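# Clear the desk onto closet shelves and close closet

## Task

Move every object currently on the desk onto the closet's shelves, then close the closet completely. Finish with the gripper open and the robot backed away. The robot must not tip over or be left leaning, and nothing may count as placed or closed if it only stays that way because the robot is holding or pressing it.

## Robot and tools

ROBOT. TidyBot++: a base 0.54 m long, 0.50 m wide and 0.38 m tall on four powered casters, carrying a single seven-joint arm with a two-finger gripper. The shoulder sits 0.12 m ahead of the base centre, 0.68 m up. The arm begins folded, hand pointing down; folded, the hand reaches up to 0.08 m beyond the base front and the elbow up to 1.15 m high. Links: upper arm 0.42 m, forearm 0.31 m, hand 0.31 m (wrist to hand point). A downward-pointing hand tops out near 0.94 m above the floor, and only close in. Cameras: base_camera (fixed, front of base, about 0.34 m up, tilted down, 644x364) and wrist_camera (fisheye on the hand, looking along it, 644x476). A loose object may occasionally get a brief external nudge.

FRAMES. Base frame: origin on the floor below the base centre, x forward, y left, z up. hand_pose is in this frame and marks the point between the finger pads; its z axis runs out along the fingers, its y axis is the closing direction. The odometry frame is the base frame as it was at scene start. base_odometry heading is positive to the left, within -3.142 to 3.142; it counts wheel rotation, so slip looks like travel, and it drifts a few cm and degrees over many moves. base_tilt is in degrees, forward and right positive when leaning that way, with a fixed bias near 1 degree.

execute_actions. Argument "actions": a list holding one action or none (empty just reports state and images). "cameras": list of base_camera, wrist_camera or all; omitted/null means all, [] means none. An action may contain:
- "base": exactly one relative move, counted from the base's last reported position: translate_m (metres, forward +, -2 to 2), strafe_m (metres, left +, -2 to 2) or rotate_rad (radians, counter-clockwise from above +, -6.3 to 6.3). Moves needing over 8.667 s at their top speed are refused.
- "joints": one dictionary for the one arm, absolute targets by name, radians: joint_1_rad (any angle; whole arm about vertical, positive = clockwise from above, opposite to heading), joint_2_rad shoulder -2.249 to 2.249, joint_3_rad (any angle), joint_4_rad elbow -2.579 to 2.579, joint_5_rad (any angle), joint_6_rad wrist -2.099 to 2.099, joint_7_rad (any angle; hand down, positive = counter-clockwise from above, fingers open left/right at 1.57), gripper_pos 0 (open, ~85 mm gap) to 1 (closed); gap is roughly 85 x (1 - gripper_pos) mm. Done tolerances: 0.039 for joints 1-4, 0.056 for joints 5-7, 0.03 for gripper. Unbounded joints take the short way; turn farther in steps under half a revolution.
- "speeds": caps for this action only: translate_m and strafe_m 0.05-0.5 m/s, rotate_rad 0.1-1.57 rad/s (defaults are the maxima).
Base and joint motions begin together. Any action is capped at 15 s. Unknown keys or out-of-range numbers refuse the whole call. Anything left out of an action may keep chasing an earlier target.

ARM PLANE. With joint_1_rad 0, joint_3_rad 3.14, joint_5_rad 0 (near the start), the arm stays in the x-z plane. Angles from vertical, forward positive: upper arm = j2, forearm = j2 - j4, hand = j2 - j4 - j6. Hand point offset from shoulder: forward = sum of length x sin(angle), up = sum of length x cos(angle). From 3.14, raising joint_3_rad swings a forward-bent forearm to the right; raising joint_5_rad swings a bent hand to the right.

OTHER TOOLS. wait(seconds 0-10): nothing new commanded, returns state and images. zoom_image(camera, region [x0,y0,x1,y1] in pixels, top-left origin, at most 504x504): closer look at that camera's most recent full image. read_manual(section "licences"): licence text only. finished_scene(scene): ends the given scene for good and reports success; do it only once everything is settled.

RESULTS. base_status and joint_status describe how the last accepted action ended: done; off_target (stopped away from target, may still push); contact_stop or time_out (target dropped, holding in place); not_followed (arm targets withheld, e.g. a self-collision; the line joint command not followed with a cause: appears, and the gripper still acts). Withheld targets may be retried on later actions until valid ones are sent. Base done only means the wheels turned the amount; a blocked base pushes until timing out and can report done short of the goal. on_its_own lists uncommanded motion. motor_effort gives percent of max per motor, positive toward higher joint values, peak in brackets (noisy). Gripper at 1: done means empty or something very thin; off_target means an object stopped the fingers. ARM HIT flags a hard hit on the base or the arm itself. If a result reports a stop, the remaining calls of that reply are skipped. Camera poses in results update with the arm; calibration is approximate.

CAUTIONS.
- Friction leaves joints slightly off even when done; re-sending the same target does nothing. Correct by sending last command + (wanted - read). hand_pose itself can be 1-2 cm wrong; trust the images. Fingers aimed near the floor may hit it.
- Held loads make the arm sag; never command a joint to its current reading while loaded.
- Nothing stops the arm hitting the base.
- Driving while the arm is snagged around 0.8 m or higher can tip the robot; sideways force on a raised hand can lift wheels. Retract the arm or back away to right it.
- Torque fault: a joint sensor over 104.5 N m (joints 1-4) or 51.3 N m (joints 5-7) freezes arm and gripper for 10 s and drops the rest of the call; the base keeps going. Warnings appear at 56.7 and 29.4.
- Heat: holding loads warms motors (MOTOR HOT from 60 °C); at 75 °C an OVER-TEMPERATURE FAULT lets the arm sink, and unreached keys show limit_stop_at_motor_heat; resend them.
- Avoid drops, slams and hard pushes. The robot holds the last command while you think.

Each tool is called after "Emit:" in YAML: its name, and indented under it one key for each argument.

## Session

Emit:
execute_actions:
  actions: []

Scene clock: 0.00 s.
base_odometry: x=+0.000 y=+0.000 heading=+0.000 (m, m, rad; odometry frame)
base_tilt: forward=+0.2 right=-0.3 (deg)
base_status: not commanded
joint_positions: joint_1_rad=+0.014 joint_2_rad=-0.379 joint_3_rad=+3.127 joint_4_rad=-2.556 joint_5_rad=+0.029 joint_6_rad=-0.892 joint_7_rad=+1.531 gripper_pos=+0.000
joint_status: not commanded
motor_effort: joint_1_rad=+0 joint_2_rad=-2 joint_3_rad=+1 joint_4_rad=+18 joint_5_rad=+1 joint_6_rad=+3 joint_7_rad=+0 (%)
hand_pose: x=+0.2443 y=-0.0064 z=+0.5833 quat_wxyz=(+0.014, +0.999, -0.012, +0.037) (m; base frame)
pictures: base_camera, wrist_camera
Images, in order (width x height): base_camera 644x364, wrist_camera 644x476.

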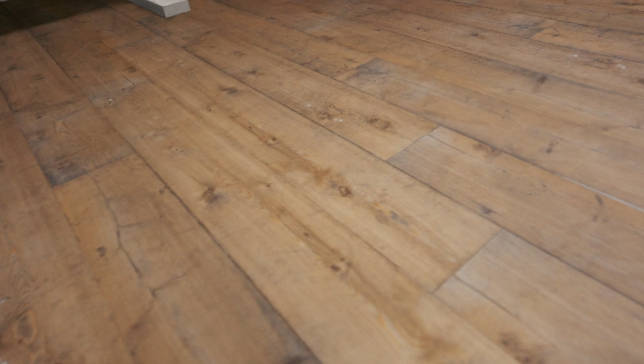

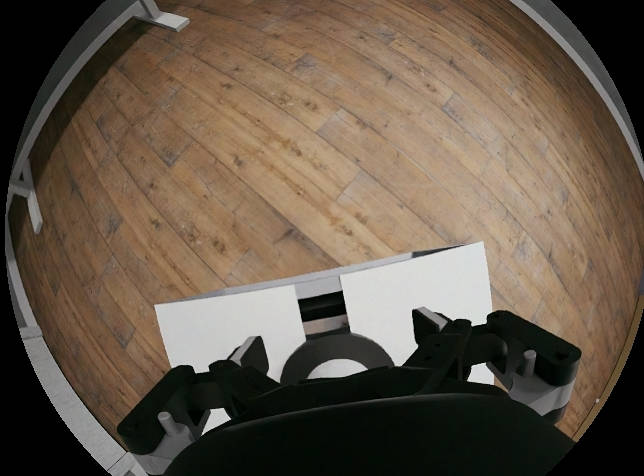

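Emit:
execute_actions:
  actions:
    - {"joints":{"joint_2_rad":-0.3,"joint_4_rad":-1.2,"joint_6_rad":-0.95,"joint_1_rad":-0.8}}
  cameras: ["wrist_camera"]

Scene clock: 4.57 s.
base_odometry: x=+0.000 y=+0.000 heading=+0.000 (m, m, rad; odometry frame)
base_tilt: forward=+0.2 right=-0.3 (deg)
base_status: not commanded
joint_positions: joint_1_rad=-0.786 joint_2_rad=-0.316 joint_3_rad=+3.127 joint_4_rad=-1.222 joint_5_rad=+0.029 joint_6_rad=-0.916 joint_7_rad=+1.531 gripper_pos=+0.000
joint_status: all done
motor_effort: joint_1_rad=+0(1) joint_2_rad=-7(8) joint_3_rad=+1(1) joint_4_rad=+20(22) joint_5_rad=+1(1) joint_6_rad=+9(9) joint_7_rad=-1(0) (%)
hand_pose: x=+0.4130 y=+0.2970 z=+1.1986 quat_wxyz=(-0.235, +0.733, +0.294, +0.567) (m; base frame)
pictures: wrist_camera
camera_calibration (this result's frames):
wrist_camera: T_world_to_cam=[[0.668972, -0.731662, -0.130945, 0.102383], [-0.253734, -0.0592055, -0.96546, 1.33386], [0.698638, 0.679091, -0.225255, -0.0888452], [0, 0, 0, 1]] pos_world=[0.332025, 0.214216, 1.28118]
Images, in order (width x height): wrist_camera 644x476.

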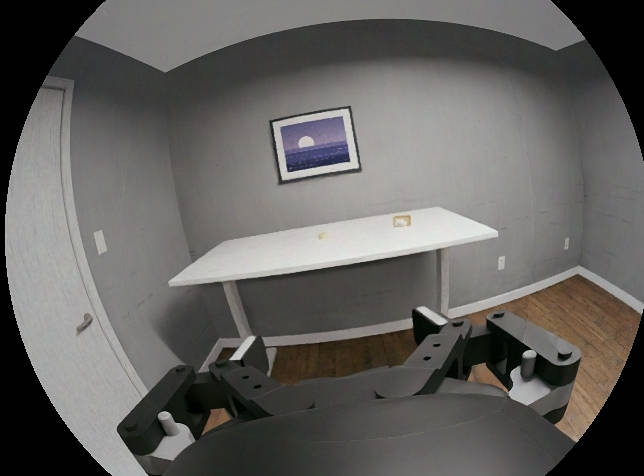

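Emit:
zoom_image:
  camera: "wrist_camera"
  region: [280, 190, 440, 270]

Emit:
execute_actions:
  actions:
    - {"joints":{"joint_1_rad":-2.8}}
  cameras: ["wrist_camera"]

Emit:
execute_actions:
  actions:
    - {"joints":{"joint_1_rad":1.5}}
  cameras: ["wrist_camera"]

Region (280, 190, 440, 270) of wrist_camera's 644x476 image, scaled by 3.150.

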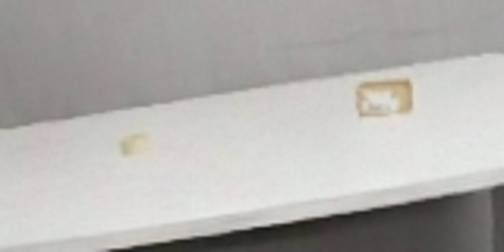

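Scene clock: 9.23 s.
base_odometry: x=+0.000 y=+0.000 heading=+0.000 (m, m, rad; odometry frame)
base_tilt: forward=+0.2 right=-0.3 (deg)
base_status: not commanded
joint_positions: joint_1_rad=-2.787 joint_2_rad=-0.312 joint_3_rad=+3.127 joint_4_rad=-1.222 joint_5_rad=+0.029 joint_6_rad=-0.916 joint_7_rad=+1.531 gripper_pos=+0.000
joint_status: all done
motor_effort: joint_1_rad=+0(1) joint_2_rad=-6(8) joint_3_rad=+0(2) joint_4_rad=+19(20) joint_5_rad=+1(1) joint_6_rad=+9(9) joint_7_rad=+0(0) (%)
hand_pose: x=-0.2755 y=+0.1438 z=+1.1969 quat_wxyz=(-0.602, +0.149, +0.777, +0.108) (m; base frame)
pictures: wrist_camera
camera_calibration (this result's frames):
wrist_camera: T_world_to_cam=[[0.385979, 0.913192, -0.13077, 0.13594], [0.163306, -0.207153, -0.964582, 1.28363], [-0.907938, 0.350953, -0.229087, 0.10495], [0, 0, 0, 1]] pos_world=[-0.166807, 0.104937, 1.27999]
Images, in order (width x height): wrist_camera 644x476.

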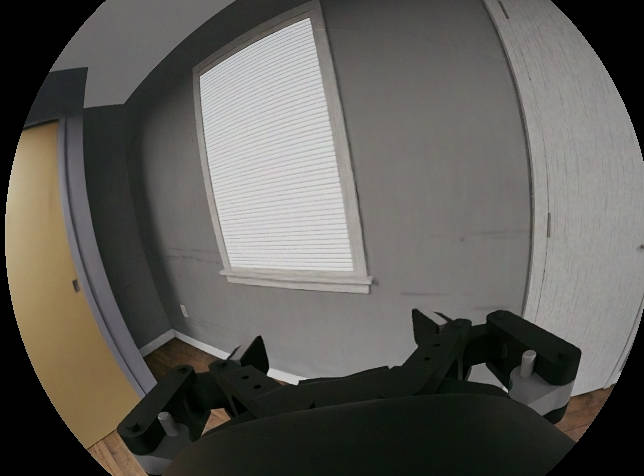

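Scene clock: 12.33 s.
base_odometry: x=+0.000 y=+0.000 heading=+0.000 (m, m, rad; odometry frame)
base_tilt: forward=+0.2 right=-0.3 (deg)
base_status: not commanded
joint_positions: joint_1_rad=-4.770 joint_2_rad=-0.312 joint_3_rad=+3.127 joint_4_rad=-1.222 joint_5_rad=+0.029 joint_6_rad=-0.916 joint_7_rad=+1.531 gripper_pos=+0.000
joint_status: all done
motor_effort: joint_1_rad=+0(2) joint_2_rad=-8(8) joint_3_rad=+1(1) joint_4_rad=+19(20) joint_5_rad=+1(1) joint_6_rad=+9(9) joint_7_rad=+0(1) (%)
hand_pose: x=+0.1453 y=-0.4192 z=+1.1969 quat_wxyz=(-0.420, -0.569, +0.550, -0.445) (m; base frame)
pictures: wrist_camera
camera_calibration (this result's frames):
wrist_camera: T_world_to_cam=[[-0.991337, -0.012298, -0.130764, 0.299836], [0.124343, 0.232768, -0.964551, 1.28825], [0.0422997, -0.972455, -0.229222, -0.00803542], [0, 0, 0, 1]] pos_world=[0.137395, -0.30399, 1.27995]
Images, in order (width x height): wrist_camera 644x476.

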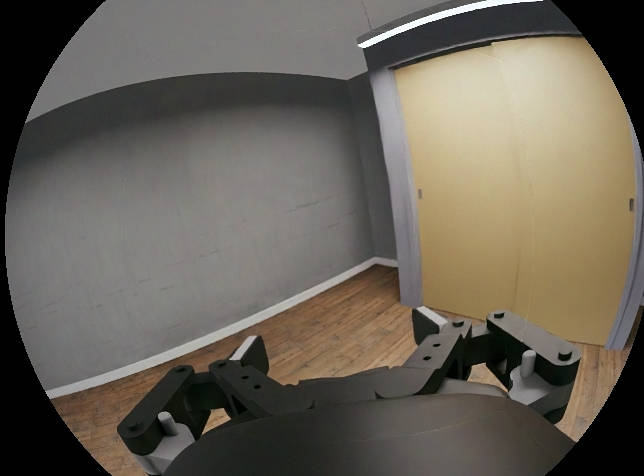

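Emit:
execute_actions:
  actions:
    - {"joints":{"joint_1_rad":2.3,"joint_6_rad":-1.15}}
  cameras: ["wrist_camera"]

Scene clock: 15.67 s.
base_odometry: x=+0.000 y=+0.000 heading=+0.000 (m, m, rad; odometry frame)
base_tilt: forward=+0.2 right=-0.3 (deg)
base_status: not commanded
joint_positions: joint_1_rad=-3.996 joint_2_rad=-0.312 joint_3_rad=+3.127 joint_4_rad=-1.222 joint_5_rad=+0.029 joint_6_rad=-1.116 joint_7_rad=+1.531 gripper_pos=+0.000
joint_status: all done
motor_effort: joint_1_rad=+0(1) joint_2_rad=-6(7) joint_3_rad=+1(1) joint_4_rad=+19(20) joint_5_rad=+1(2) joint_6_rad=+8(8) joint_7_rad=-1(0) (%)
hand_pose: x=-0.1421 y=-0.3009 z=+1.1384 quat_wxyz=(-0.483, -0.341, +0.777, -0.217) (m; base frame)
pictures: wrist_camera
camera_calibration (this result's frames):
wrist_camera: T_world_to_cam=[[-0.697146, 0.706899, -0.1195, 0.254102], [0.376283, 0.218901, -0.900274, 1.19849], [-0.610245, -0.672589, -0.4186, 0.31889], [0, 0, 0, 1]] pos_world=[-0.0792242, -0.227493, 1.24282]
Images, in order (width x height): wrist_camera 644x476.

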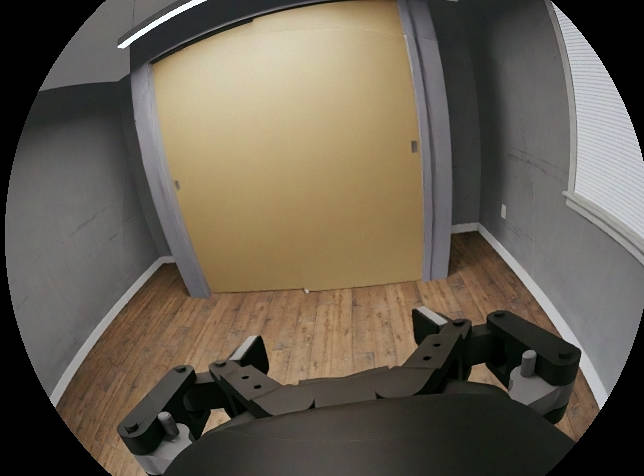

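Emit:
zoom_image:
  camera: "wrist_camera"
  region: [380, 110, 460, 180]

Region (380, 110, 460, 180) of wrist_camera's 644x476 image, scaled by 6.300; it fills the top 441 rows of this view, and the rest is white.

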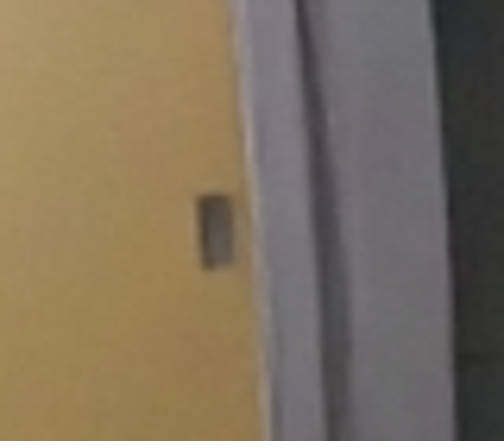

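Emit:
execute_actions:
  actions:
    - {"base":{"rotate_rad":-2.415},"joints":{"joint_1_rad":0.0,"joint_2_rad":0.2,"joint_4_rad":-1.637,"joint_6_rad":0.266,"gripper_pos":1.0}}
  cameras: []

Emit:
execute_actions:
  actions:
    - {"base":{"strafe_m":-0.31}}
  cameras: []

Emit:
execute_actions:
  actions:
    - {"base":{"translate_m":0.75}}

Scene clock: 27.30 s.
base_odometry: x=+0.000 y=+0.000 heading=-2.414 (m, m, rad; odometry frame)
base_tilt: forward=+0.3 right=-0.3 (deg)
base_status: done
joint_positions: joint_1_rad=-6.280 joint_2_rad=+0.186 joint_3_rad=+3.127 joint_4_rad=-1.610 joint_5_rad=+0.029 joint_6_rad=+0.233 joint_7_rad=+1.531 gripper_pos=+0.999
joint_status: all done
motor_effort: joint_1_rad=-1(1) joint_2_rad=-27(28) joint_3_rad=+0(2) joint_4_rad=+23(25) joint_5_rad=+1(1) joint_6_rad=+9(10) joint_7_rad=+0(0) (%)
hand_pose: x=+0.8143 y=+0.0097 z=+1.0274 quat_wxyz=(+0.011, -0.705, -0.001, -0.710) (m; base frame)
pictures: none
No camera images: the call's "cameras" was empty. Leave "cameras" out to get every camera's image.

Scene clock: 29.23 s.
base_odometry: x=-0.206 y=+0.232 heading=-2.415 (m, m, rad; odometry frame)
base_tilt: forward=+0.3 right=-0.3 (deg)
base_status: done
joint_positions: joint_1_rad=-6.277 joint_2_rad=+0.186 joint_3_rad=+3.127 joint_4_rad=-1.610 joint_5_rad=+0.029 joint_6_rad=+0.233 joint_7_rad=+1.531 gripper_pos=+0.999
joint_status: not commanded
motor_effort: joint_1_rad=-1(4) joint_2_rad=-27(27) joint_3_rad=+0(3) joint_4_rad=+24(24) joint_5_rad=+1(0) joint_6_rad=+9(9) joint_7_rad=+0(0) (%)
hand_pose: x=+0.8143 y=+0.0080 z=+1.0274 quat_wxyz=(+0.010, -0.705, +0.000, -0.710) (m; base frame)
pictures: none
No camera images: the call's "cameras" was empty. Leave "cameras" out to get every camera's image.

Scene clock: 32.10 s.
base_odometry: x=-0.767 y=-0.266 heading=-2.415 (m, m, rad; odometry frame)
base_tilt: forward=+0.3 right=-0.3 (deg)
base_status: done
joint_positions: joint_1_rad=-6.277 joint_2_rad=+0.196 joint_3_rad=+3.127 joint_4_rad=-1.613 joint_5_rad=+0.029 joint_6_rad=+0.235 joint_7_rad=+1.531 gripper_pos=+0.999
joint_status: not commanded
motor_effort: joint_1_rad=+0(1) joint_2_rad=-28(30) joint_3_rad=+0(1) joint_4_rad=+23(24) joint_5_rad=+1(1) joint_6_rad=+9(10) joint_7_rad=-1(0) (%)
hand_pose: x=+0.8175 y=+0.0080 z=+1.0193 quat_wxyz=(+0.010, -0.708, +0.000, -0.706) (m; base frame)
pictures: base_camera, wrist_camera
camera_calibration (this result's frames):
wrist_camera: T_world_to_cam=[[0.0143943, -0.990371, -0.137691, 0.140889], [0.0179797, 0.137939, -0.990277, 1.04792], [0.999735, 0.0117787, 0.0197921, -0.706091], [0, 0, 0, 1]] pos_world=[0.685034, 0.00329985, 1.07111]
Images, in order (width x height): base_camera 644x364, wrist_camera 644x476.

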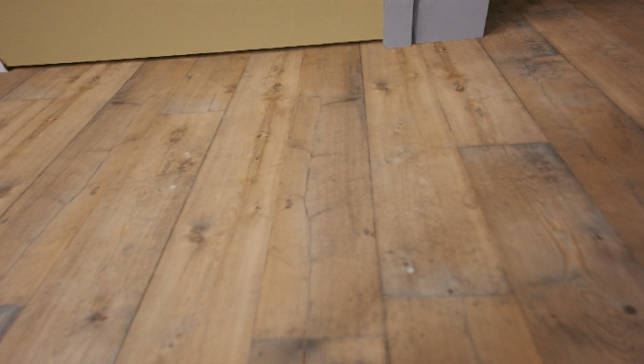

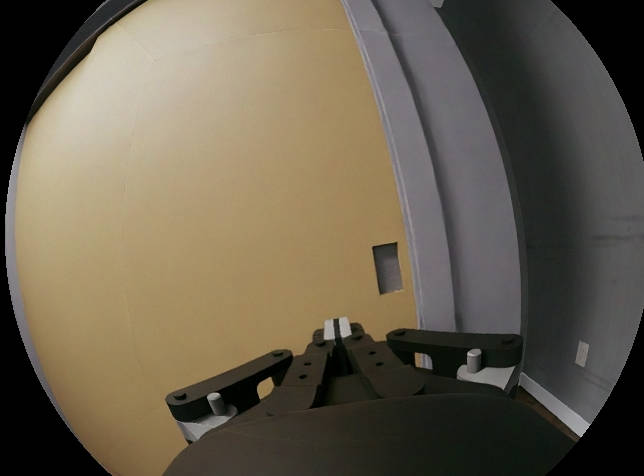

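Emit:
execute_actions:
  actions:
    - {"base":{"rotate_rad":-0.05}}
  cameras: []

Emit:
execute_actions:
  actions:
    - {"base":{"strafe_m":-0.03}}
  cameras: []

Emit:
execute_actions:
  actions:
    - {"base":{"translate_m":0.18}}

Scene clock: 40.30 s.
base_odometry: x=-0.767 y=-0.266 heading=-2.465 (m, m, rad; odometry frame)
base_tilt: forward=+0.3 right=-0.3 (deg)
base_status: done
joint_positions: joint_1_rad=-6.277 joint_2_rad=+0.196 joint_3_rad=+3.129 joint_4_rad=-1.613 joint_5_rad=+0.029 joint_6_rad=+0.235 joint_7_rad=+1.531 gripper_pos=+0.999
joint_status: not commanded
motor_effort: joint_1_rad=+0(4) joint_2_rad=-28(28) joint_3_rad=+0(2) joint_4_rad=+23(24) joint_5_rad=+1(0) joint_6_rad=+9(9) joint_7_rad=+0(0) (%)
hand_pose: x=+0.8175 y=+0.0070 z=+1.0193 quat_wxyz=(+0.010, -0.708, +0.000, -0.706) (m; base frame)
pictures: none
No camera images: the call's "cameras" was empty. Leave "cameras" out to get every camera's image.

Scene clock: 41.27 s.
base_odometry: x=-0.786 y=-0.243 heading=-2.465 (m, m, rad; odometry frame)
base_tilt: forward=+0.3 right=-0.3 (deg)
base_status: done
joint_positions: joint_1_rad=-6.277 joint_2_rad=+0.196 joint_3_rad=+3.129 joint_4_rad=-1.614 joint_5_rad=+0.029 joint_6_rad=+0.235 joint_7_rad=+1.531 gripper_pos=+0.999
joint_status: not commanded
motor_effort: joint_1_rad=+0(3) joint_2_rad=-27(30) joint_3_rad=+0(2) joint_4_rad=+22(25) joint_5_rad=+0(0) joint_6_rad=+9(10) joint_7_rad=-1(1) (%)
hand_pose: x=+0.8175 y=+0.0072 z=+1.0192 quat_wxyz=(+0.010, -0.708, +0.000, -0.706) (m; base frame)
pictures: none
No camera images: the call's "cameras" was empty. Leave "cameras" out to get every camera's image.

Scene clock: 42.83 s.
base_odometry: x=-0.927 y=-0.356 heading=-2.465 (m, m, rad; odometry frame)
base_tilt: forward=+0.3 right=-0.3 (deg)
base_status: done
joint_positions: joint_1_rad=-6.277 joint_2_rad=+0.203 joint_3_rad=+3.129 joint_4_rad=-1.615 joint_5_rad=+0.029 joint_6_rad=+0.236 joint_7_rad=+1.531 gripper_pos=+0.999
joint_status: not commanded
motor_effort: joint_1_rad=+0(1) joint_2_rad=-28(32) joint_3_rad=+0(0) joint_4_rad=+23(25) joint_5_rad=+1(1) joint_6_rad=+9(9) joint_7_rad=+0(1) (%)
hand_pose: x=+0.8198 y=+0.0072 z=+1.0136 quat_wxyz=(+0.010, -0.711, +0.000, -0.703) (m; base frame)
pictures: base_camera, wrist_camera
camera_calibration (this result's frames):
wrist_camera: T_world_to_cam=[[0.012172, -0.990421, -0.137542, 0.141011], [0.0104059, 0.137671, -0.990423, 1.04867], [0.999872, 0.0106242, 0.011982, -0.700485], [0, 0, 0, 1]] pos_world=[0.687766, 0.00273078, 1.06642]
Images, in order (width x height): base_camera 644x364, wrist_camera 644x476.

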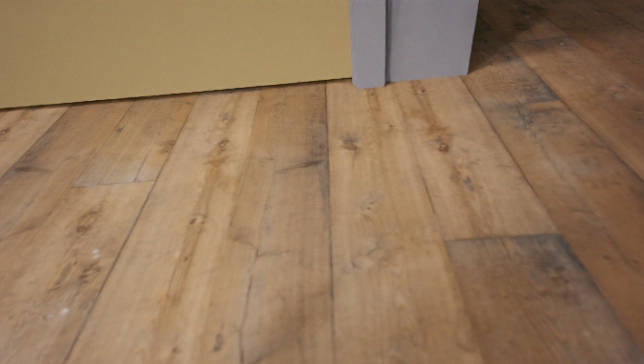

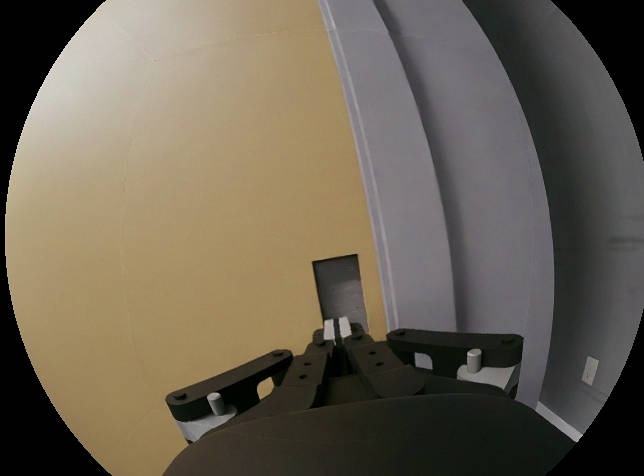

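Emit:
execute_actions:
  actions:
    - {"base":{"translate_m":0.075},"speeds":{"translate_m":0.08}}

Scene clock: 46.20 s.
base_odometry: x=-0.986 y=-0.403 heading=-2.465 (m, m, rad; odometry frame)
base_tilt: forward=+0.3 right=-0.3 (deg)
base_status: done
joint_positions: joint_1_rad=-6.277 joint_2_rad=+0.202 joint_3_rad=+3.129 joint_4_rad=-1.615 joint_5_rad=+0.029 joint_6_rad=+0.236 joint_7_rad=+1.531 gripper_pos=+0.999
joint_status: not commanded
motor_effort: joint_1_rad=+0(2) joint_2_rad=-28(31) joint_3_rad=+0(1) joint_4_rad=+23(24) joint_5_rad=+1(1) joint_6_rad=+9(9) joint_7_rad=+0(0) (%)
hand_pose: x=+0.8193 y=+0.0072 z=+1.0145 quat_wxyz=(+0.010, -0.711, +0.000, -0.704) (m; base frame)
pictures: base_camera, wrist_camera
camera_calibration (this result's frames):
wrist_camera: T_world_to_cam=[[0.0123407, -0.990422, -0.137518, 0.140976], [0.0116116, 0.137662, -0.990411, 1.04853], [0.999856, 0.0106256, 0.0131992, -0.701234], [0, 0, 0, 1]] pos_world=[0.687219, 0.00273429, 1.06712]
Images, in order (width x height): base_camera 644x364, wrist_camera 644x476.

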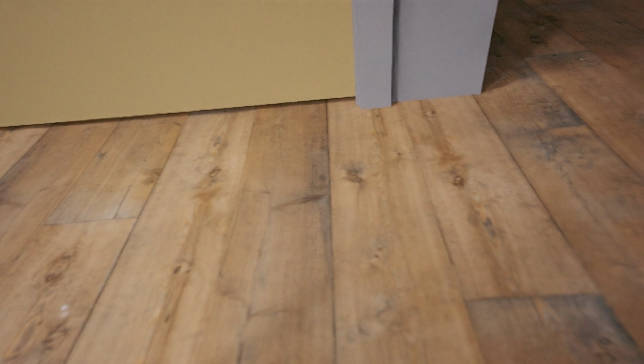

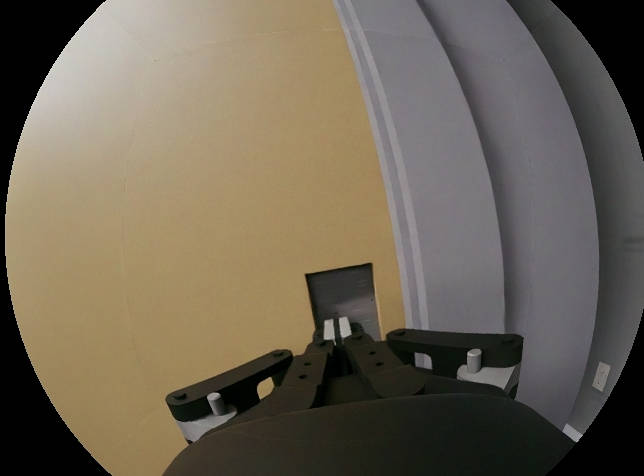

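Emit:
execute_actions:
  actions:
    - {"base":{"translate_m":0.016},"speeds":{"translate_m":0.05}}
  cameras: ["wrist_camera"]

Emit:
execute_actions:
  actions:
    - {"base":{"strafe_m":0.08},"speeds":{"strafe_m":0.06}}

Scene clock: 48.77 s.
base_odometry: x=-0.998 y=-0.413 heading=-2.466 (m, m, rad; odometry frame)
base_tilt: forward=+0.3 right=-0.3 (deg)
base_status: done
joint_positions: joint_1_rad=-6.277 joint_2_rad=+0.200 joint_3_rad=+3.129 joint_4_rad=-1.616 joint_5_rad=+0.029 joint_6_rad=+0.237 joint_7_rad=+1.531 gripper_pos=+0.999
joint_status: not commanded
motor_effort: joint_1_rad=+0(2) joint_2_rad=-27(32) joint_3_rad=+0(1) joint_4_rad=+23(25) joint_5_rad=+1(1) joint_6_rad=+9(10) joint_7_rad=-1(0) (%)
hand_pose: x=+0.8185 y=+0.0072 z=+1.0156 quat_wxyz=(+0.010, -0.710, +0.000, -0.704) (m; base frame)
pictures: wrist_camera
camera_calibration (this result's frames):
wrist_camera: T_world_to_cam=[[0.0126227, -0.990424, -0.137484, 0.140891], [0.0135036, 0.137652, -0.990389, 1.04812], [0.999829, 0.0106449, 0.0151118, -0.702363], [0, 0, 0, 1]] pos_world=[0.686311, 0.00274286, 1.06803]
Images, in order (width x height): wrist_camera 644x476.

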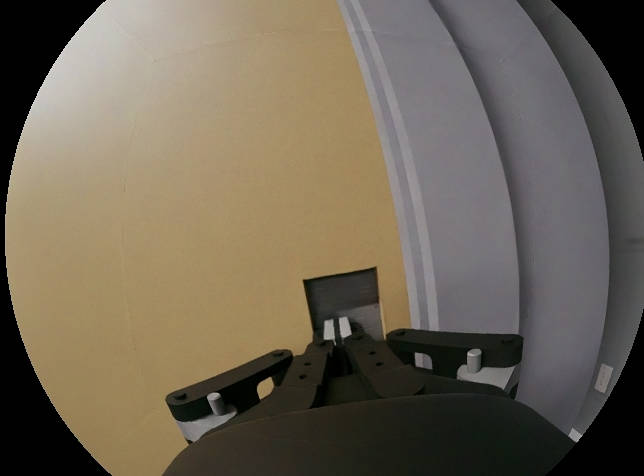

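Scene clock: 50.63 s.
base_odometry: x=-0.948 y=-0.475 heading=-2.466 (m, m, rad; odometry frame)
base_tilt: forward=+0.3 right=-0.3 (deg)
base_status: done
joint_positions: joint_1_rad=-6.274 joint_2_rad=+0.200 joint_3_rad=+3.135 joint_4_rad=-1.616 joint_5_rad=+0.029 joint_6_rad=+0.237 joint_7_rad=+1.531 gripper_pos=+0.999
joint_status: not commanded
motor_effort: joint_1_rad=+0(7) joint_2_rad=-27(28) joint_3_rad=+0(5) joint_4_rad=+23(25) joint_5_rad=+1(2) joint_6_rad=+9(10) joint_7_rad=+0(1) (%)
hand_pose: x=+0.8186 y=+0.0009 z=+1.0156 quat_wxyz=(+0.006, -0.710, +0.003, -0.704) (m; base frame)
pictures: base_camera, wrist_camera
camera_calibration (this result's frames):
wrist_camera: T_world_to_cam=[[0.00311247, -0.990667, -0.136272, 0.141193], [0.0148088, 0.136304, -0.990556, 1.04807], [0.999885, 0.00106505, 0.0150948, -0.702428], [0, 0, 0, 1]] pos_world=[0.686388, -0.0022316, 1.06801]
Images, in order (width x height): base_camera 644x364, wrist_camera 644x476.

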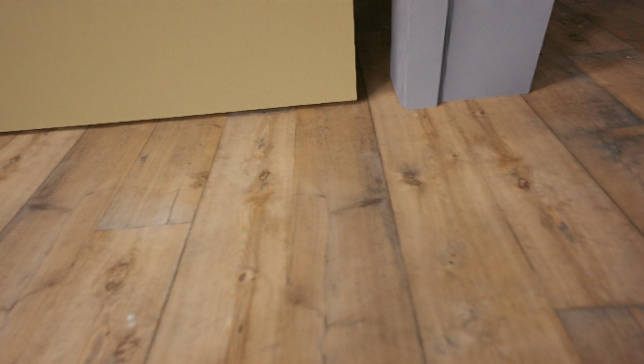

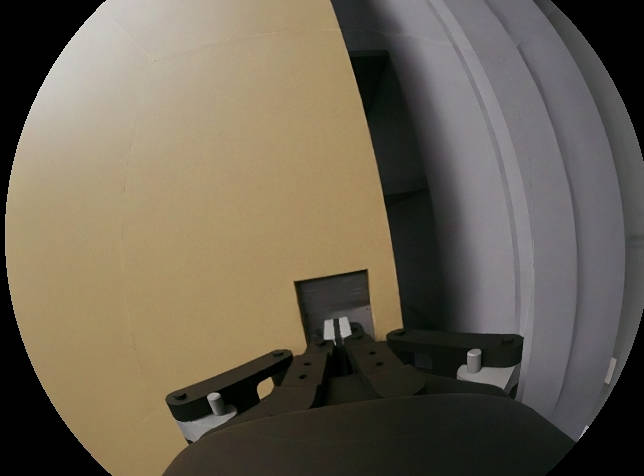

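Works. Continue opening.

Emit:
execute_actions:
  actions:
    - {"base":{"strafe_m":0.35},"speeds":{"strafe_m":0.15}}

Scene clock: 54.93 s.
base_odometry: x=-0.729 y=-0.749 heading=-2.466 (m, m, rad; odometry frame)
base_tilt: forward=+0.3 right=-0.3 (deg)
base_status: done
joint_positions: joint_1_rad=-6.289 joint_2_rad=+0.200 joint_3_rad=+3.133 joint_4_rad=-1.616 joint_5_rad=+0.029 joint_6_rad=+0.237 joint_7_rad=+1.531 gripper_pos=+0.999
joint_status: not commanded
motor_effort: joint_1_rad=+3(12) joint_2_rad=-27(29) joint_3_rad=+3(9) joint_4_rad=+24(24) joint_5_rad=+0(2) joint_6_rad=+9(10) joint_7_rad=+0(0) (%)
hand_pose: x=+0.8184 y=+0.0130 z=+1.0156 quat_wxyz=(+0.012, -0.710, -0.003, -0.704) (m; base frame)
pictures: base_camera, wrist_camera
camera_calibration (this result's frames):
wrist_camera: T_world_to_cam=[[0.0203738, -0.990405, -0.136687, 0.139424], [0.0123494, 0.136954, -0.9905, 1.04833], [0.999716, 0.0184923, 0.0150212, -0.702301], [0, 0, 0, 1]] pos_world=[0.686315, 0.00749988, 1.06798]
Images, in order (width x height): base_camera 644x364, wrist_camera 644x476.

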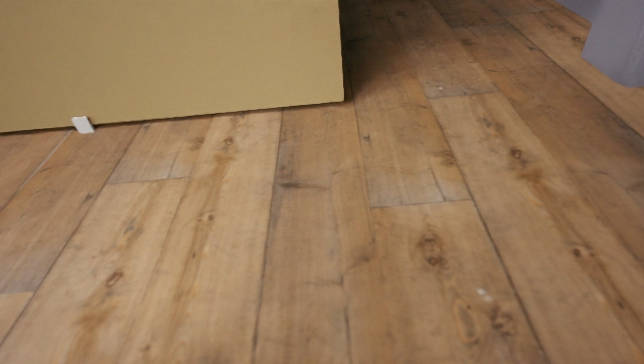

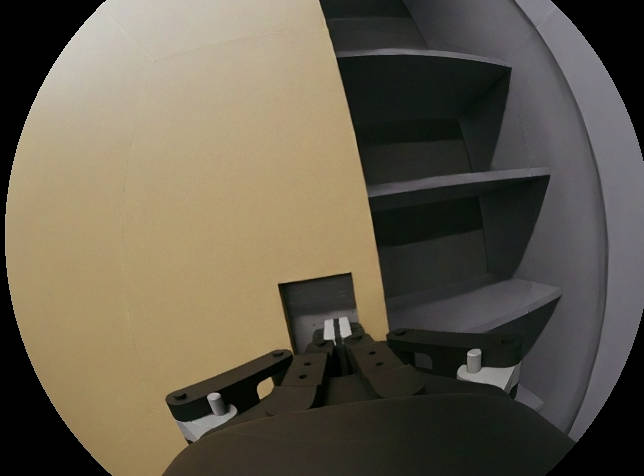

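Emit:
execute_actions:
  actions:
    - {"base":{"strafe_m":0.25},"speeds":{"strafe_m":0.12}}
  cameras: ["wrist_camera"]

Emit:
execute_actions:
  actions:
    - {"base":{"translate_m":-0.3}}
  cameras: []

Emit:
execute_actions:
  actions:
    - {"base":{"strafe_m":-0.36}}

Scene clock: 59.50 s.
base_odometry: x=-0.573 y=-0.944 heading=-2.466 (m, m, rad; odometry frame)
base_tilt: forward=+0.3 right=-0.3 (deg)
base_status: done
joint_positions: joint_1_rad=-6.282 joint_2_rad=+0.199 joint_3_rad=+3.137 joint_4_rad=-1.617 joint_5_rad=+0.029 joint_6_rad=+0.237 joint_7_rad=+1.531 gripper_pos=+0.999
joint_status: not commanded
motor_effort: joint_1_rad=+2(10) joint_2_rad=-24(29) joint_3_rad=+2(8) joint_4_rad=+24(24) joint_5_rad=+0(3) joint_6_rad=+9(9) joint_7_rad=+0(1) (%)
hand_pose: x=+0.8184 y=+0.0057 z=+1.0154 quat_wxyz=(+0.008, -0.710, +0.001, -0.704) (m; base frame)
pictures: wrist_camera
camera_calibration (this result's frames):
wrist_camera: T_world_to_cam=[[0.00960437, -0.990667, -0.135962, 0.140231], [0.0135989, 0.136085, -0.990604, 1.04831], [0.999861, 0.00766519, 0.014779, -0.701876], [0, 0, 0, 1]] pos_world=[0.686176, 0.00164344, 1.0679]
Images, in order (width x height): wrist_camera 644x476.

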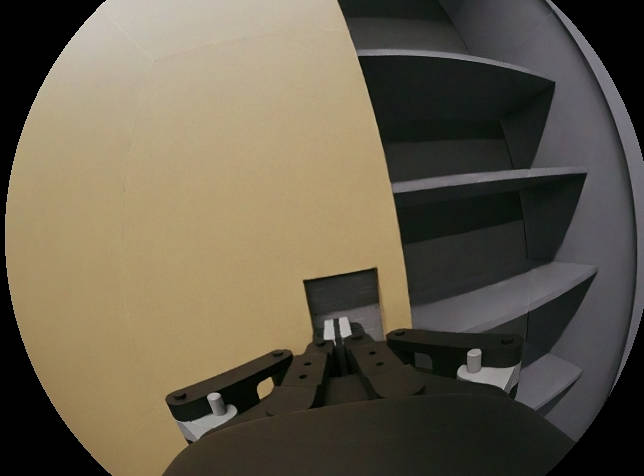

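Scene clock: 61.33 s.
base_odometry: x=-0.338 y=-0.756 heading=-2.466 (m, m, rad; odometry frame)
base_tilt: forward=+0.3 right=-0.3 (deg)
base_status: done
joint_positions: joint_1_rad=-6.282 joint_2_rad=+0.198 joint_3_rad=+3.137 joint_4_rad=-1.617 joint_5_rad=+0.029 joint_6_rad=+0.237 joint_7_rad=+1.531 gripper_pos=+0.999
joint_status: not commanded
motor_effort: joint_1_rad=+0(2) joint_2_rad=-28(31) joint_3_rad=+0(2) joint_4_rad=+24(24) joint_5_rad=+1(0) joint_6_rad=+9(9) joint_7_rad=+0(0) (%)
hand_pose: x=+0.8179 y=+0.0057 z=+1.0160 quat_wxyz=(+0.008, -0.710, +0.001, -0.704) (m; base frame)
pictures: none
No camera images: the call's "cameras" was empty. Leave "cameras" out to get every camera's image.

Scene clock: 63.40 s.
base_odometry: x=-0.564 y=-0.475 heading=-2.466 (m, m, rad; odometry frame)
base_tilt: forward=+0.3 right=-0.3 (deg)
base_status: done
joint_positions: joint_1_rad=-6.278 joint_2_rad=+0.198 joint_3_rad=+3.137 joint_4_rad=-1.617 joint_5_rad=+0.029 joint_6_rad=+0.237 joint_7_rad=+1.531 gripper_pos=+0.999
joint_status: not commanded
motor_effort: joint_1_rad=-1(3) joint_2_rad=-28(28) joint_3_rad=+0(2) joint_4_rad=+22(23) joint_5_rad=+0(0) joint_6_rad=+9(9) joint_7_rad=+0(0) (%)
hand_pose: x=+0.8179 y=+0.0027 z=+1.0160 quat_wxyz=(+0.007, -0.710, +0.002, -0.704) (m; base frame)
pictures: base_camera, wrist_camera
camera_calibration (this result's frames):
wrist_camera: T_world_to_cam=[[0.00559524, -0.990694, -0.135994, 0.140721], [0.0150161, 0.136064, -0.990586, 1.04807], [0.999872, 0.00350047, 0.0156377, -0.702326], [0, 0, 0, 1]] pos_world=[0.68571, -0.00073507, 1.06832]
Images, in order (width x height): base_camera 644x364, wrist_camera 644x476.

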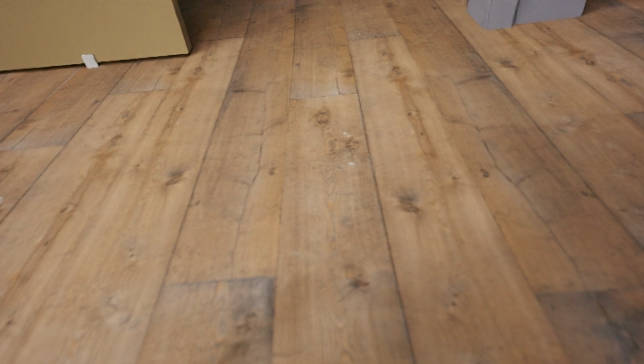

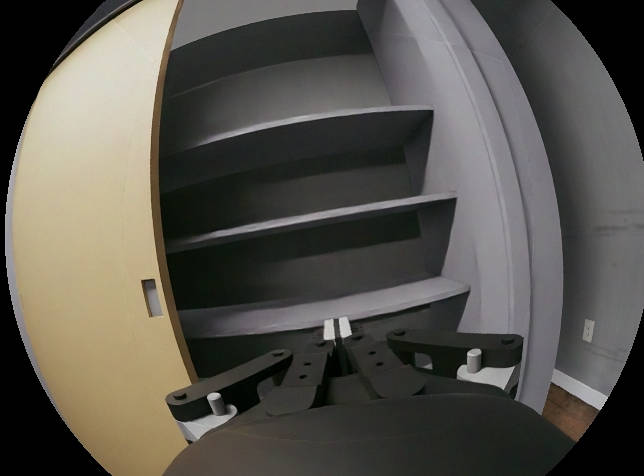

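Emit:
execute_actions:
  actions:
    - {"base":{"rotate_rad":3.1416},"joints":{"joint_2_rad":0.0,"joint_4_rad":-1.2,"joint_6_rad":-0.9,"gripper_pos":0.0}}
  cameras: []

Emit:
execute_actions:
  actions:
    - {"base":{"translate_m":1.45}}

Scene clock: 76.90 s.
base_odometry: x=-0.564 y=-0.475 heading=+0.675 (m, m, rad; odometry frame)
base_tilt: forward=+0.3 right=-0.3 (deg)
base_status: done
joint_positions: joint_1_rad=-6.284 joint_2_rad=+0.016 joint_3_rad=+3.135 joint_4_rad=-1.224 joint_5_rad=+0.029 joint_6_rad=-0.868 joint_7_rad=+1.531 gripper_pos=+0.000
joint_status: all done
motor_effort: joint_1_rad=-1(4) joint_2_rad=-20(29) joint_3_rad=+0(3) joint_4_rad=+22(25) joint_5_rad=+1(2) joint_6_rad=+8(9) joint_7_rad=+1(0) (%)
hand_pose: x=+0.6905 y=-0.0017 z=+1.0454 quat_wxyz=(-0.003, -0.869, +0.012, -0.494) (m; base frame)
pictures: none
No camera images: the call's "cameras" was empty. Leave "cameras" out to get every camera's image.

Scene clock: 81.17 s.
base_odometry: x=+0.568 y=+0.432 heading=+0.676 (m, m, rad; odometry frame)
base_tilt: forward=+0.3 right=-0.3 (deg)
base_status: done
joint_positions: joint_1_rad=-6.284 joint_2_rad=+0.004 joint_3_rad=+3.135 joint_4_rad=-1.222 joint_5_rad=+0.029 joint_6_rad=-0.870 joint_7_rad=+1.531 gripper_pos=+0.000
joint_status: not commanded
motor_effort: joint_1_rad=+0(1) joint_2_rad=-20(23) joint_3_rad=+0(1) joint_4_rad=+22(23) joint_5_rad=+1(1) joint_6_rad=+8(9) joint_7_rad=-1(1) (%)
hand_pose: x=+0.6856 y=-0.0017 z=+1.0527 quat_wxyz=(-0.003, -0.866, +0.012, -0.499) (m; base frame)
pictures: base_camera, wrist_camera
camera_calibration (this result's frames):
wrist_camera: T_world_to_cam=[[-0.0843481, -0.989882, -0.114104, 0.18068], [-0.474416, 0.140595, -0.869001, 1.29455], [0.876251, -0.019166, -0.481474, 0.0374665], [0, 0, 0, 1]] pos_world=[0.596567, -0.00243759, 1.16362]
Images, in order (width x height): base_camera 644x364, wrist_camera 644x476.

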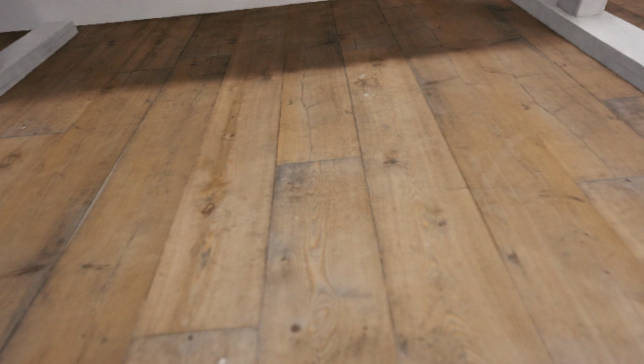

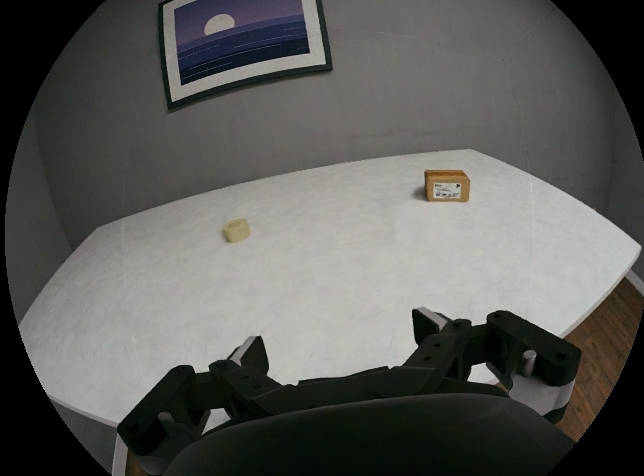

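Emit:
zoom_image:
  camera: "wrist_camera"
  region: [200, 150, 500, 270]

Emit:
execute_actions:
  actions:
    - {"base":{"strafe_m":0.15}}
  cameras: ["wrist_camera"]

Region (200, 150, 500, 270) of wrist_camera's 644x476 image, scaled by 1.680; it fills the top 202 rows of this view, and the rest is white.

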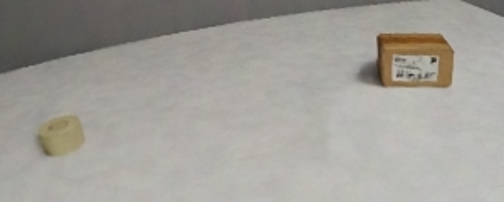

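Scene clock: 84.47 s.
base_odometry: x=+0.474 y=+0.550 heading=+0.676 (m, m, rad; odometry frame)
base_tilt: forward=+0.3 right=-0.3 (deg)
base_status: done
joint_positions: joint_1_rad=-6.285 joint_2_rad=+0.004 joint_3_rad=+3.134 joint_4_rad=-1.222 joint_5_rad=+0.029 joint_6_rad=-0.871 joint_7_rad=+1.531 gripper_pos=+0.000
joint_status: not commanded
motor_effort: joint_1_rad=+0(2) joint_2_rad=-19(20) joint_3_rad=+1(3) joint_4_rad=+21(22) joint_5_rad=+1(2) joint_6_rad=+7(8) joint_7_rad=-1(0) (%)
hand_pose: x=+0.6855 y=+0.0002 z=+1.0527 quat_wxyz=(-0.002, -0.866, +0.010, -0.499) (m; base frame)
pictures: wrist_camera
camera_calibration (this result's frames):
wrist_camera: T_world_to_cam=[[-0.0811167, -0.990152, -0.114102, 0.180299], [-0.474965, 0.139046, -0.86895, 1.29461], [0.876258, -0.0162919, -0.481566, 0.0376448], [0, 0, 0, 1]] pos_world=[0.596533, -0.000873631, 1.16365]
Images, in order (width x height): wrist_camera 644x476.

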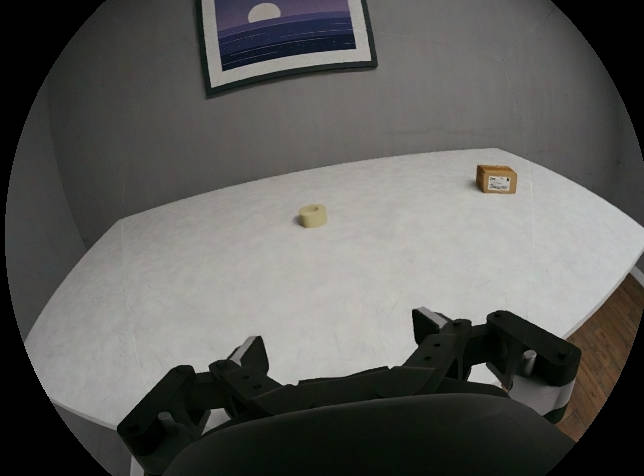

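Emit:
execute_actions:
  actions:
    - {"base":{"strafe_m":0.015},"joints":{"joint_2_rad":0.3,"joint_4_rad":-1.069,"joint_6_rad":-0.731,"joint_7_rad":1.6}}
  cameras: []

Emit:
execute_actions:
  actions:
    - {"base":{"translate_m":0.13}}
  cameras: ["wrist_camera"]

Scene clock: 90.33 s.
base_odometry: x=+0.464 y=+0.562 heading=+0.675 (m, m, rad; odometry frame)
base_tilt: forward=+0.3 right=-0.3 (deg)
base_status: done
joint_positions: joint_1_rad=-6.287 joint_2_rad=+0.297 joint_3_rad=+3.132 joint_4_rad=-1.092 joint_5_rad=+0.029 joint_6_rad=-0.756 joint_7_rad=+1.573 gripper_pos=+0.000
joint_status: all done
motor_effort: joint_1_rad=+0(3) joint_2_rad=-30(34) joint_3_rad=+0(3) joint_4_rad=+22(24) joint_5_rad=+2(2) joint_6_rad=+8(8) joint_7_rad=+0(0) (%)
hand_pose: x=+0.8126 y=+0.0033 z=+0.9716 quat_wxyz=(-0.010, -0.878, -0.010, -0.478) (m; base frame)
pictures: none
No camera images: the call's "cameras" was empty. Leave "cameras" out to get every camera's image.

Scene clock: 91.70 s.
base_odometry: x=+0.566 y=+0.643 heading=+0.676 (m, m, rad; odometry frame)
base_tilt: forward=+0.3 right=-0.3 (deg)
base_status: done
joint_positions: joint_1_rad=-6.287 joint_2_rad=+0.303 joint_3_rad=+3.132 joint_4_rad=-1.091 joint_5_rad=+0.029 joint_6_rad=-0.755 joint_7_rad=+1.573 gripper_pos=+0.000
joint_status: not commanded
motor_effort: joint_1_rad=+0(2) joint_2_rad=-31(33) joint_3_rad=+0(1) joint_4_rad=+23(24) joint_5_rad=+1(2) joint_6_rad=+7(9) joint_7_rad=-1(0) (%)
hand_pose: x=+0.8145 y=+0.0033 z=+0.9689 quat_wxyz=(-0.010, -0.879, -0.010, -0.476) (m; base frame)
pictures: wrist_camera
camera_calibration (this result's frames):
wrist_camera: T_world_to_cam=[[-0.0581173, -0.995398, -0.0761954, 0.128835], [-0.52335, 0.0953741, -0.846764, 1.30075], [0.850134, -0.00933475, -0.526484, -0.0508973], [0, 0, 0, 1]] pos_world=[0.731505, 0.00370878, 1.08445]
Images, in order (width x height): wrist_camera 644x476.

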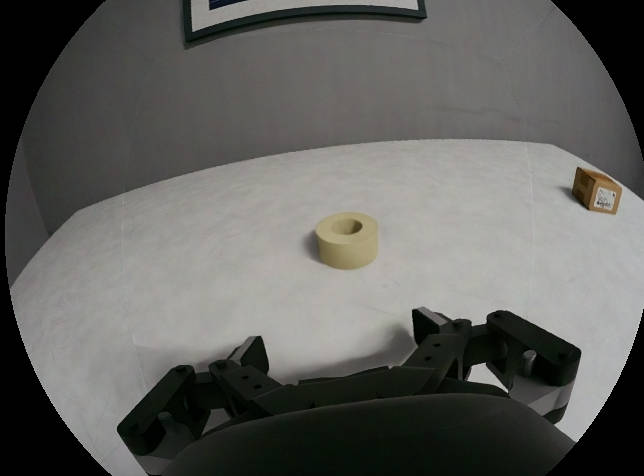

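Emit:
execute_actions:
  actions:
    - {"base":{"strafe_m":-0.017}}
  cameras: []

Emit:
execute_actions:
  actions:
    - {"base":{"translate_m":0.10},"speeds":{"translate_m":0.15}}
  cameras: ["wrist_camera"]

Scene clock: 96.43 s.
base_odometry: x=+0.577 y=+0.630 heading=+0.676 (m, m, rad; odometry frame)
base_tilt: forward=+0.3 right=-0.3 (deg)
base_status: done
joint_positions: joint_1_rad=-6.281 joint_2_rad=+0.303 joint_3_rad=+3.132 joint_4_rad=-1.091 joint_5_rad=+0.029 joint_6_rad=-0.755 joint_7_rad=+1.573 gripper_pos=+0.000
joint_status: not commanded
motor_effort: joint_1_rad=+0(3) joint_2_rad=-31(32) joint_3_rad=+0(1) joint_4_rad=+22(23) joint_5_rad=+1(2) joint_6_rad=+8(8) joint_7_rad=+0(0) (%)
hand_pose: x=+0.8146 y=-0.0005 z=+0.9690 quat_wxyz=(-0.011, -0.879, -0.008, -0.476) (m; base frame)
pictures: none
No camera images: the call's "cameras" was empty. Leave "cameras" out to get every camera's image.

Scene clock: 97.77 s.
base_odometry: x=+0.655 y=+0.692 heading=+0.676 (m, m, rad; odometry frame)
base_tilt: forward=+0.3 right=-0.3 (deg)
base_status: done
joint_positions: joint_1_rad=-6.281 joint_2_rad=+0.302 joint_3_rad=+3.132 joint_4_rad=-1.090 joint_5_rad=+0.029 joint_6_rad=-0.755 joint_7_rad=+1.573 gripper_pos=+0.000
joint_status: not commanded
motor_effort: joint_1_rad=+0(2) joint_2_rad=-31(34) joint_3_rad=+0(1) joint_4_rad=+22(23) joint_5_rad=+1(1) joint_6_rad=+8(8) joint_7_rad=-1(0) (%)
hand_pose: x=+0.8145 y=-0.0005 z=+0.9694 quat_wxyz=(-0.011, -0.879, -0.008, -0.477) (m; base frame)
pictures: wrist_camera
camera_calibration (this result's frames):
wrist_camera: T_world_to_cam=[[-0.0634512, -0.995068, -0.0762452, 0.12951], [-0.522216, 0.0982099, -0.847139, 1.30091], [0.850449, -0.0139355, -0.525872, -0.0515108], [0, 0, 0, 1]] pos_world=[0.73138, 0.000391886, 1.08484]
Images, in order (width x height): wrist_camera 644x476.

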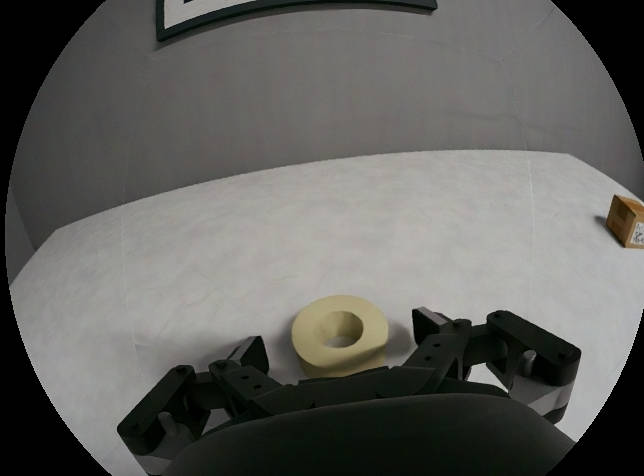

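Emit:
execute_actions:
  actions:
    - {"joints":{"joint_2_rad":0.322}}
  cameras: ["wrist_camera"]

Scene clock: 99.57 s.
base_odometry: x=+0.655 y=+0.692 heading=+0.676 (m, m, rad; odometry frame)
base_tilt: forward=+0.3 right=-0.3 (deg)
base_status: not commanded
joint_positions: joint_1_rad=-6.281 joint_2_rad=+0.306 joint_3_rad=+3.132 joint_4_rad=-1.088 joint_5_rad=+0.029 joint_6_rad=-0.754 joint_7_rad=+1.573 gripper_pos=+0.000
joint_status: all done
motor_effort: joint_1_rad=+0(0) joint_2_rad=-30(30) joint_3_rad=+0(0) joint_4_rad=+22(22) joint_5_rad=+1(1) joint_6_rad=+7(8) joint_7_rad=+0(0) (%)
hand_pose: x=+0.8160 y=-0.0005 z=+0.9683 quat_wxyz=(-0.011, -0.879, -0.008, -0.476) (m; base frame)
pictures: wrist_camera
camera_calibration (this result's frames):
wrist_camera: T_world_to_cam=[[-0.0634654, -0.995067, -0.0762439, 0.129542], [-0.52259, 0.0982224, -0.846907, 1.30091], [0.850219, -0.013905, -0.526246, -0.0528229], [0, 0, 0, 1]] pos_world=[0.732973, 0.000390516, 1.08383]
Images, in order (width x height): wrist_camera 644x476.

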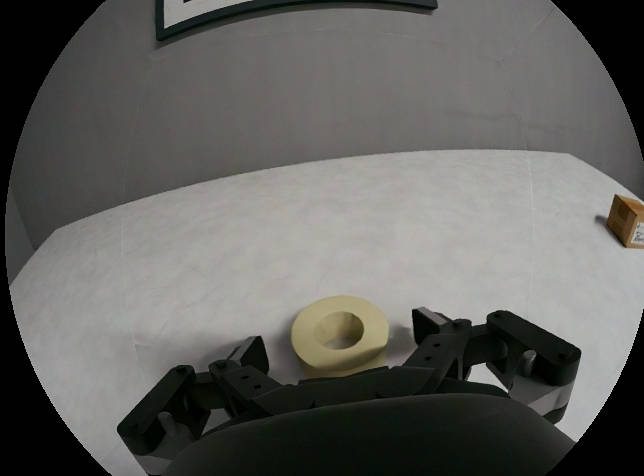

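Emit:
execute_actions:
  actions:
    - {"joints":{"joint_2_rad":0.334,"joint_4_rad":-1.088,"joint_6_rad":-0.754}}
  cameras: ["wrist_camera"]

Scene clock: 101.10 s.
base_odometry: x=+0.655 y=+0.692 heading=+0.676 (m, m, rad; odometry frame)
base_tilt: forward=+0.3 right=-0.3 (deg)
base_status: not commanded
joint_positions: joint_1_rad=-6.281 joint_2_rad=+0.307 joint_3_rad=+3.132 joint_4_rad=-1.088 joint_5_rad=+0.029 joint_6_rad=-0.754 joint_7_rad=+1.573 gripper_pos=+0.000
joint_status: all done
motor_effort: joint_1_rad=+0(0) joint_2_rad=-27(30) joint_3_rad=+0(0) joint_4_rad=+19(22) joint_5_rad=+1(1) joint_6_rad=+7(7) joint_7_rad=+0(0) (%)
hand_pose: x=+0.8162 y=-0.0005 z=+0.9681 quat_wxyz=(-0.011, -0.879, -0.008, -0.476) (m; base frame)
pictures: wrist_camera
camera_calibration (this result's frames):
wrist_camera: T_world_to_cam=[[-0.0634965, -0.995067, -0.0762193, 0.12953], [-0.522936, 0.0982235, -0.846694, 1.30081], [0.850004, -0.0139043, -0.526593, -0.0525779], [0, 0, 0, 1]] pos_world=[0.733154, 0.000390229, 1.08357]
Images, in order (width x height): wrist_camera 644x476.

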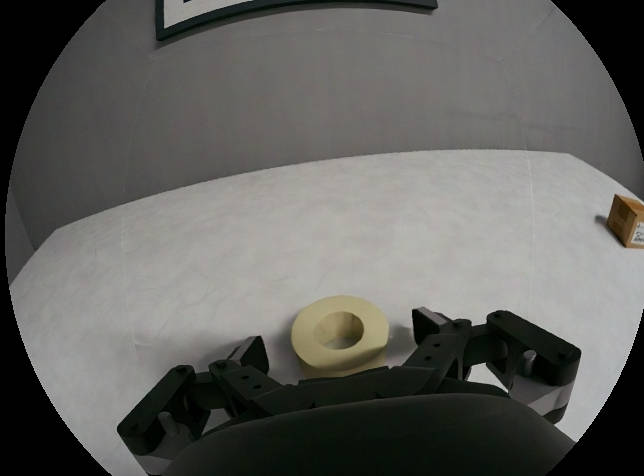

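Emit:
execute_actions:
  actions:
    - {"joints":{"joint_2_rad":0.30,"gripper_pos":1.0}}
  cameras: ["wrist_camera"]

Scene clock: 103.77 s.
base_odometry: x=+0.655 y=+0.692 heading=+0.676 (m, m, rad; odometry frame)
base_tilt: forward=+0.3 right=-0.3 (deg)
base_status: not commanded
joint_positions: joint_1_rad=-6.281 joint_2_rad=+0.299 joint_3_rad=+3.132 joint_4_rad=-1.088 joint_5_rad=+0.029 joint_6_rad=-0.754 joint_7_rad=+1.573 gripper_pos=+0.491
joint_status: gripper_pos off_target (ended at +0.491, target +1.000); the others done
motor_effort: joint_1_rad=+0(1) joint_2_rad=-29(30) joint_3_rad=+0(1) joint_4_rad=+22(22) joint_5_rad=+1(2) joint_6_rad=+8(8) joint_7_rad=+0(0) (%)
hand_pose: x=+0.8140 y=-0.0005 z=+0.9737 quat_wxyz=(-0.011, -0.877, -0.008, -0.480) (m; base frame)
pictures: wrist_camera
camera_calibration (this result's frames):
wrist_camera: T_world_to_cam=[[-0.0628717, -0.995068, -0.0767246, 0.129807], [-0.515989, 0.098214, -0.850946, 1.30292], [0.854285, -0.0139114, -0.519619, -0.0579907], [0, 0, 0, 1]] pos_world=[0.729991, 0.000395587, 1.08854]
Images, in order (width x height): wrist_camera 644x476.

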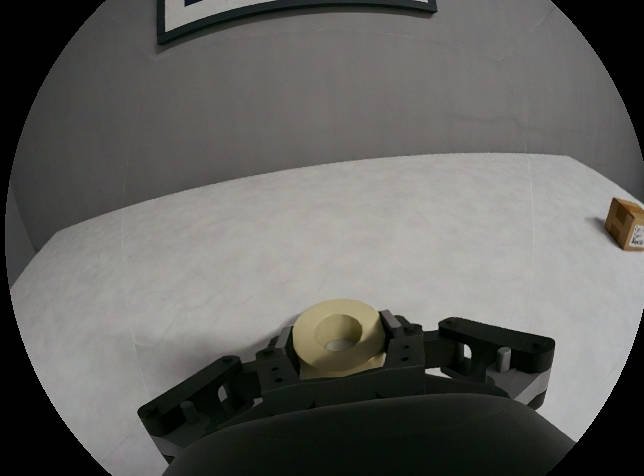

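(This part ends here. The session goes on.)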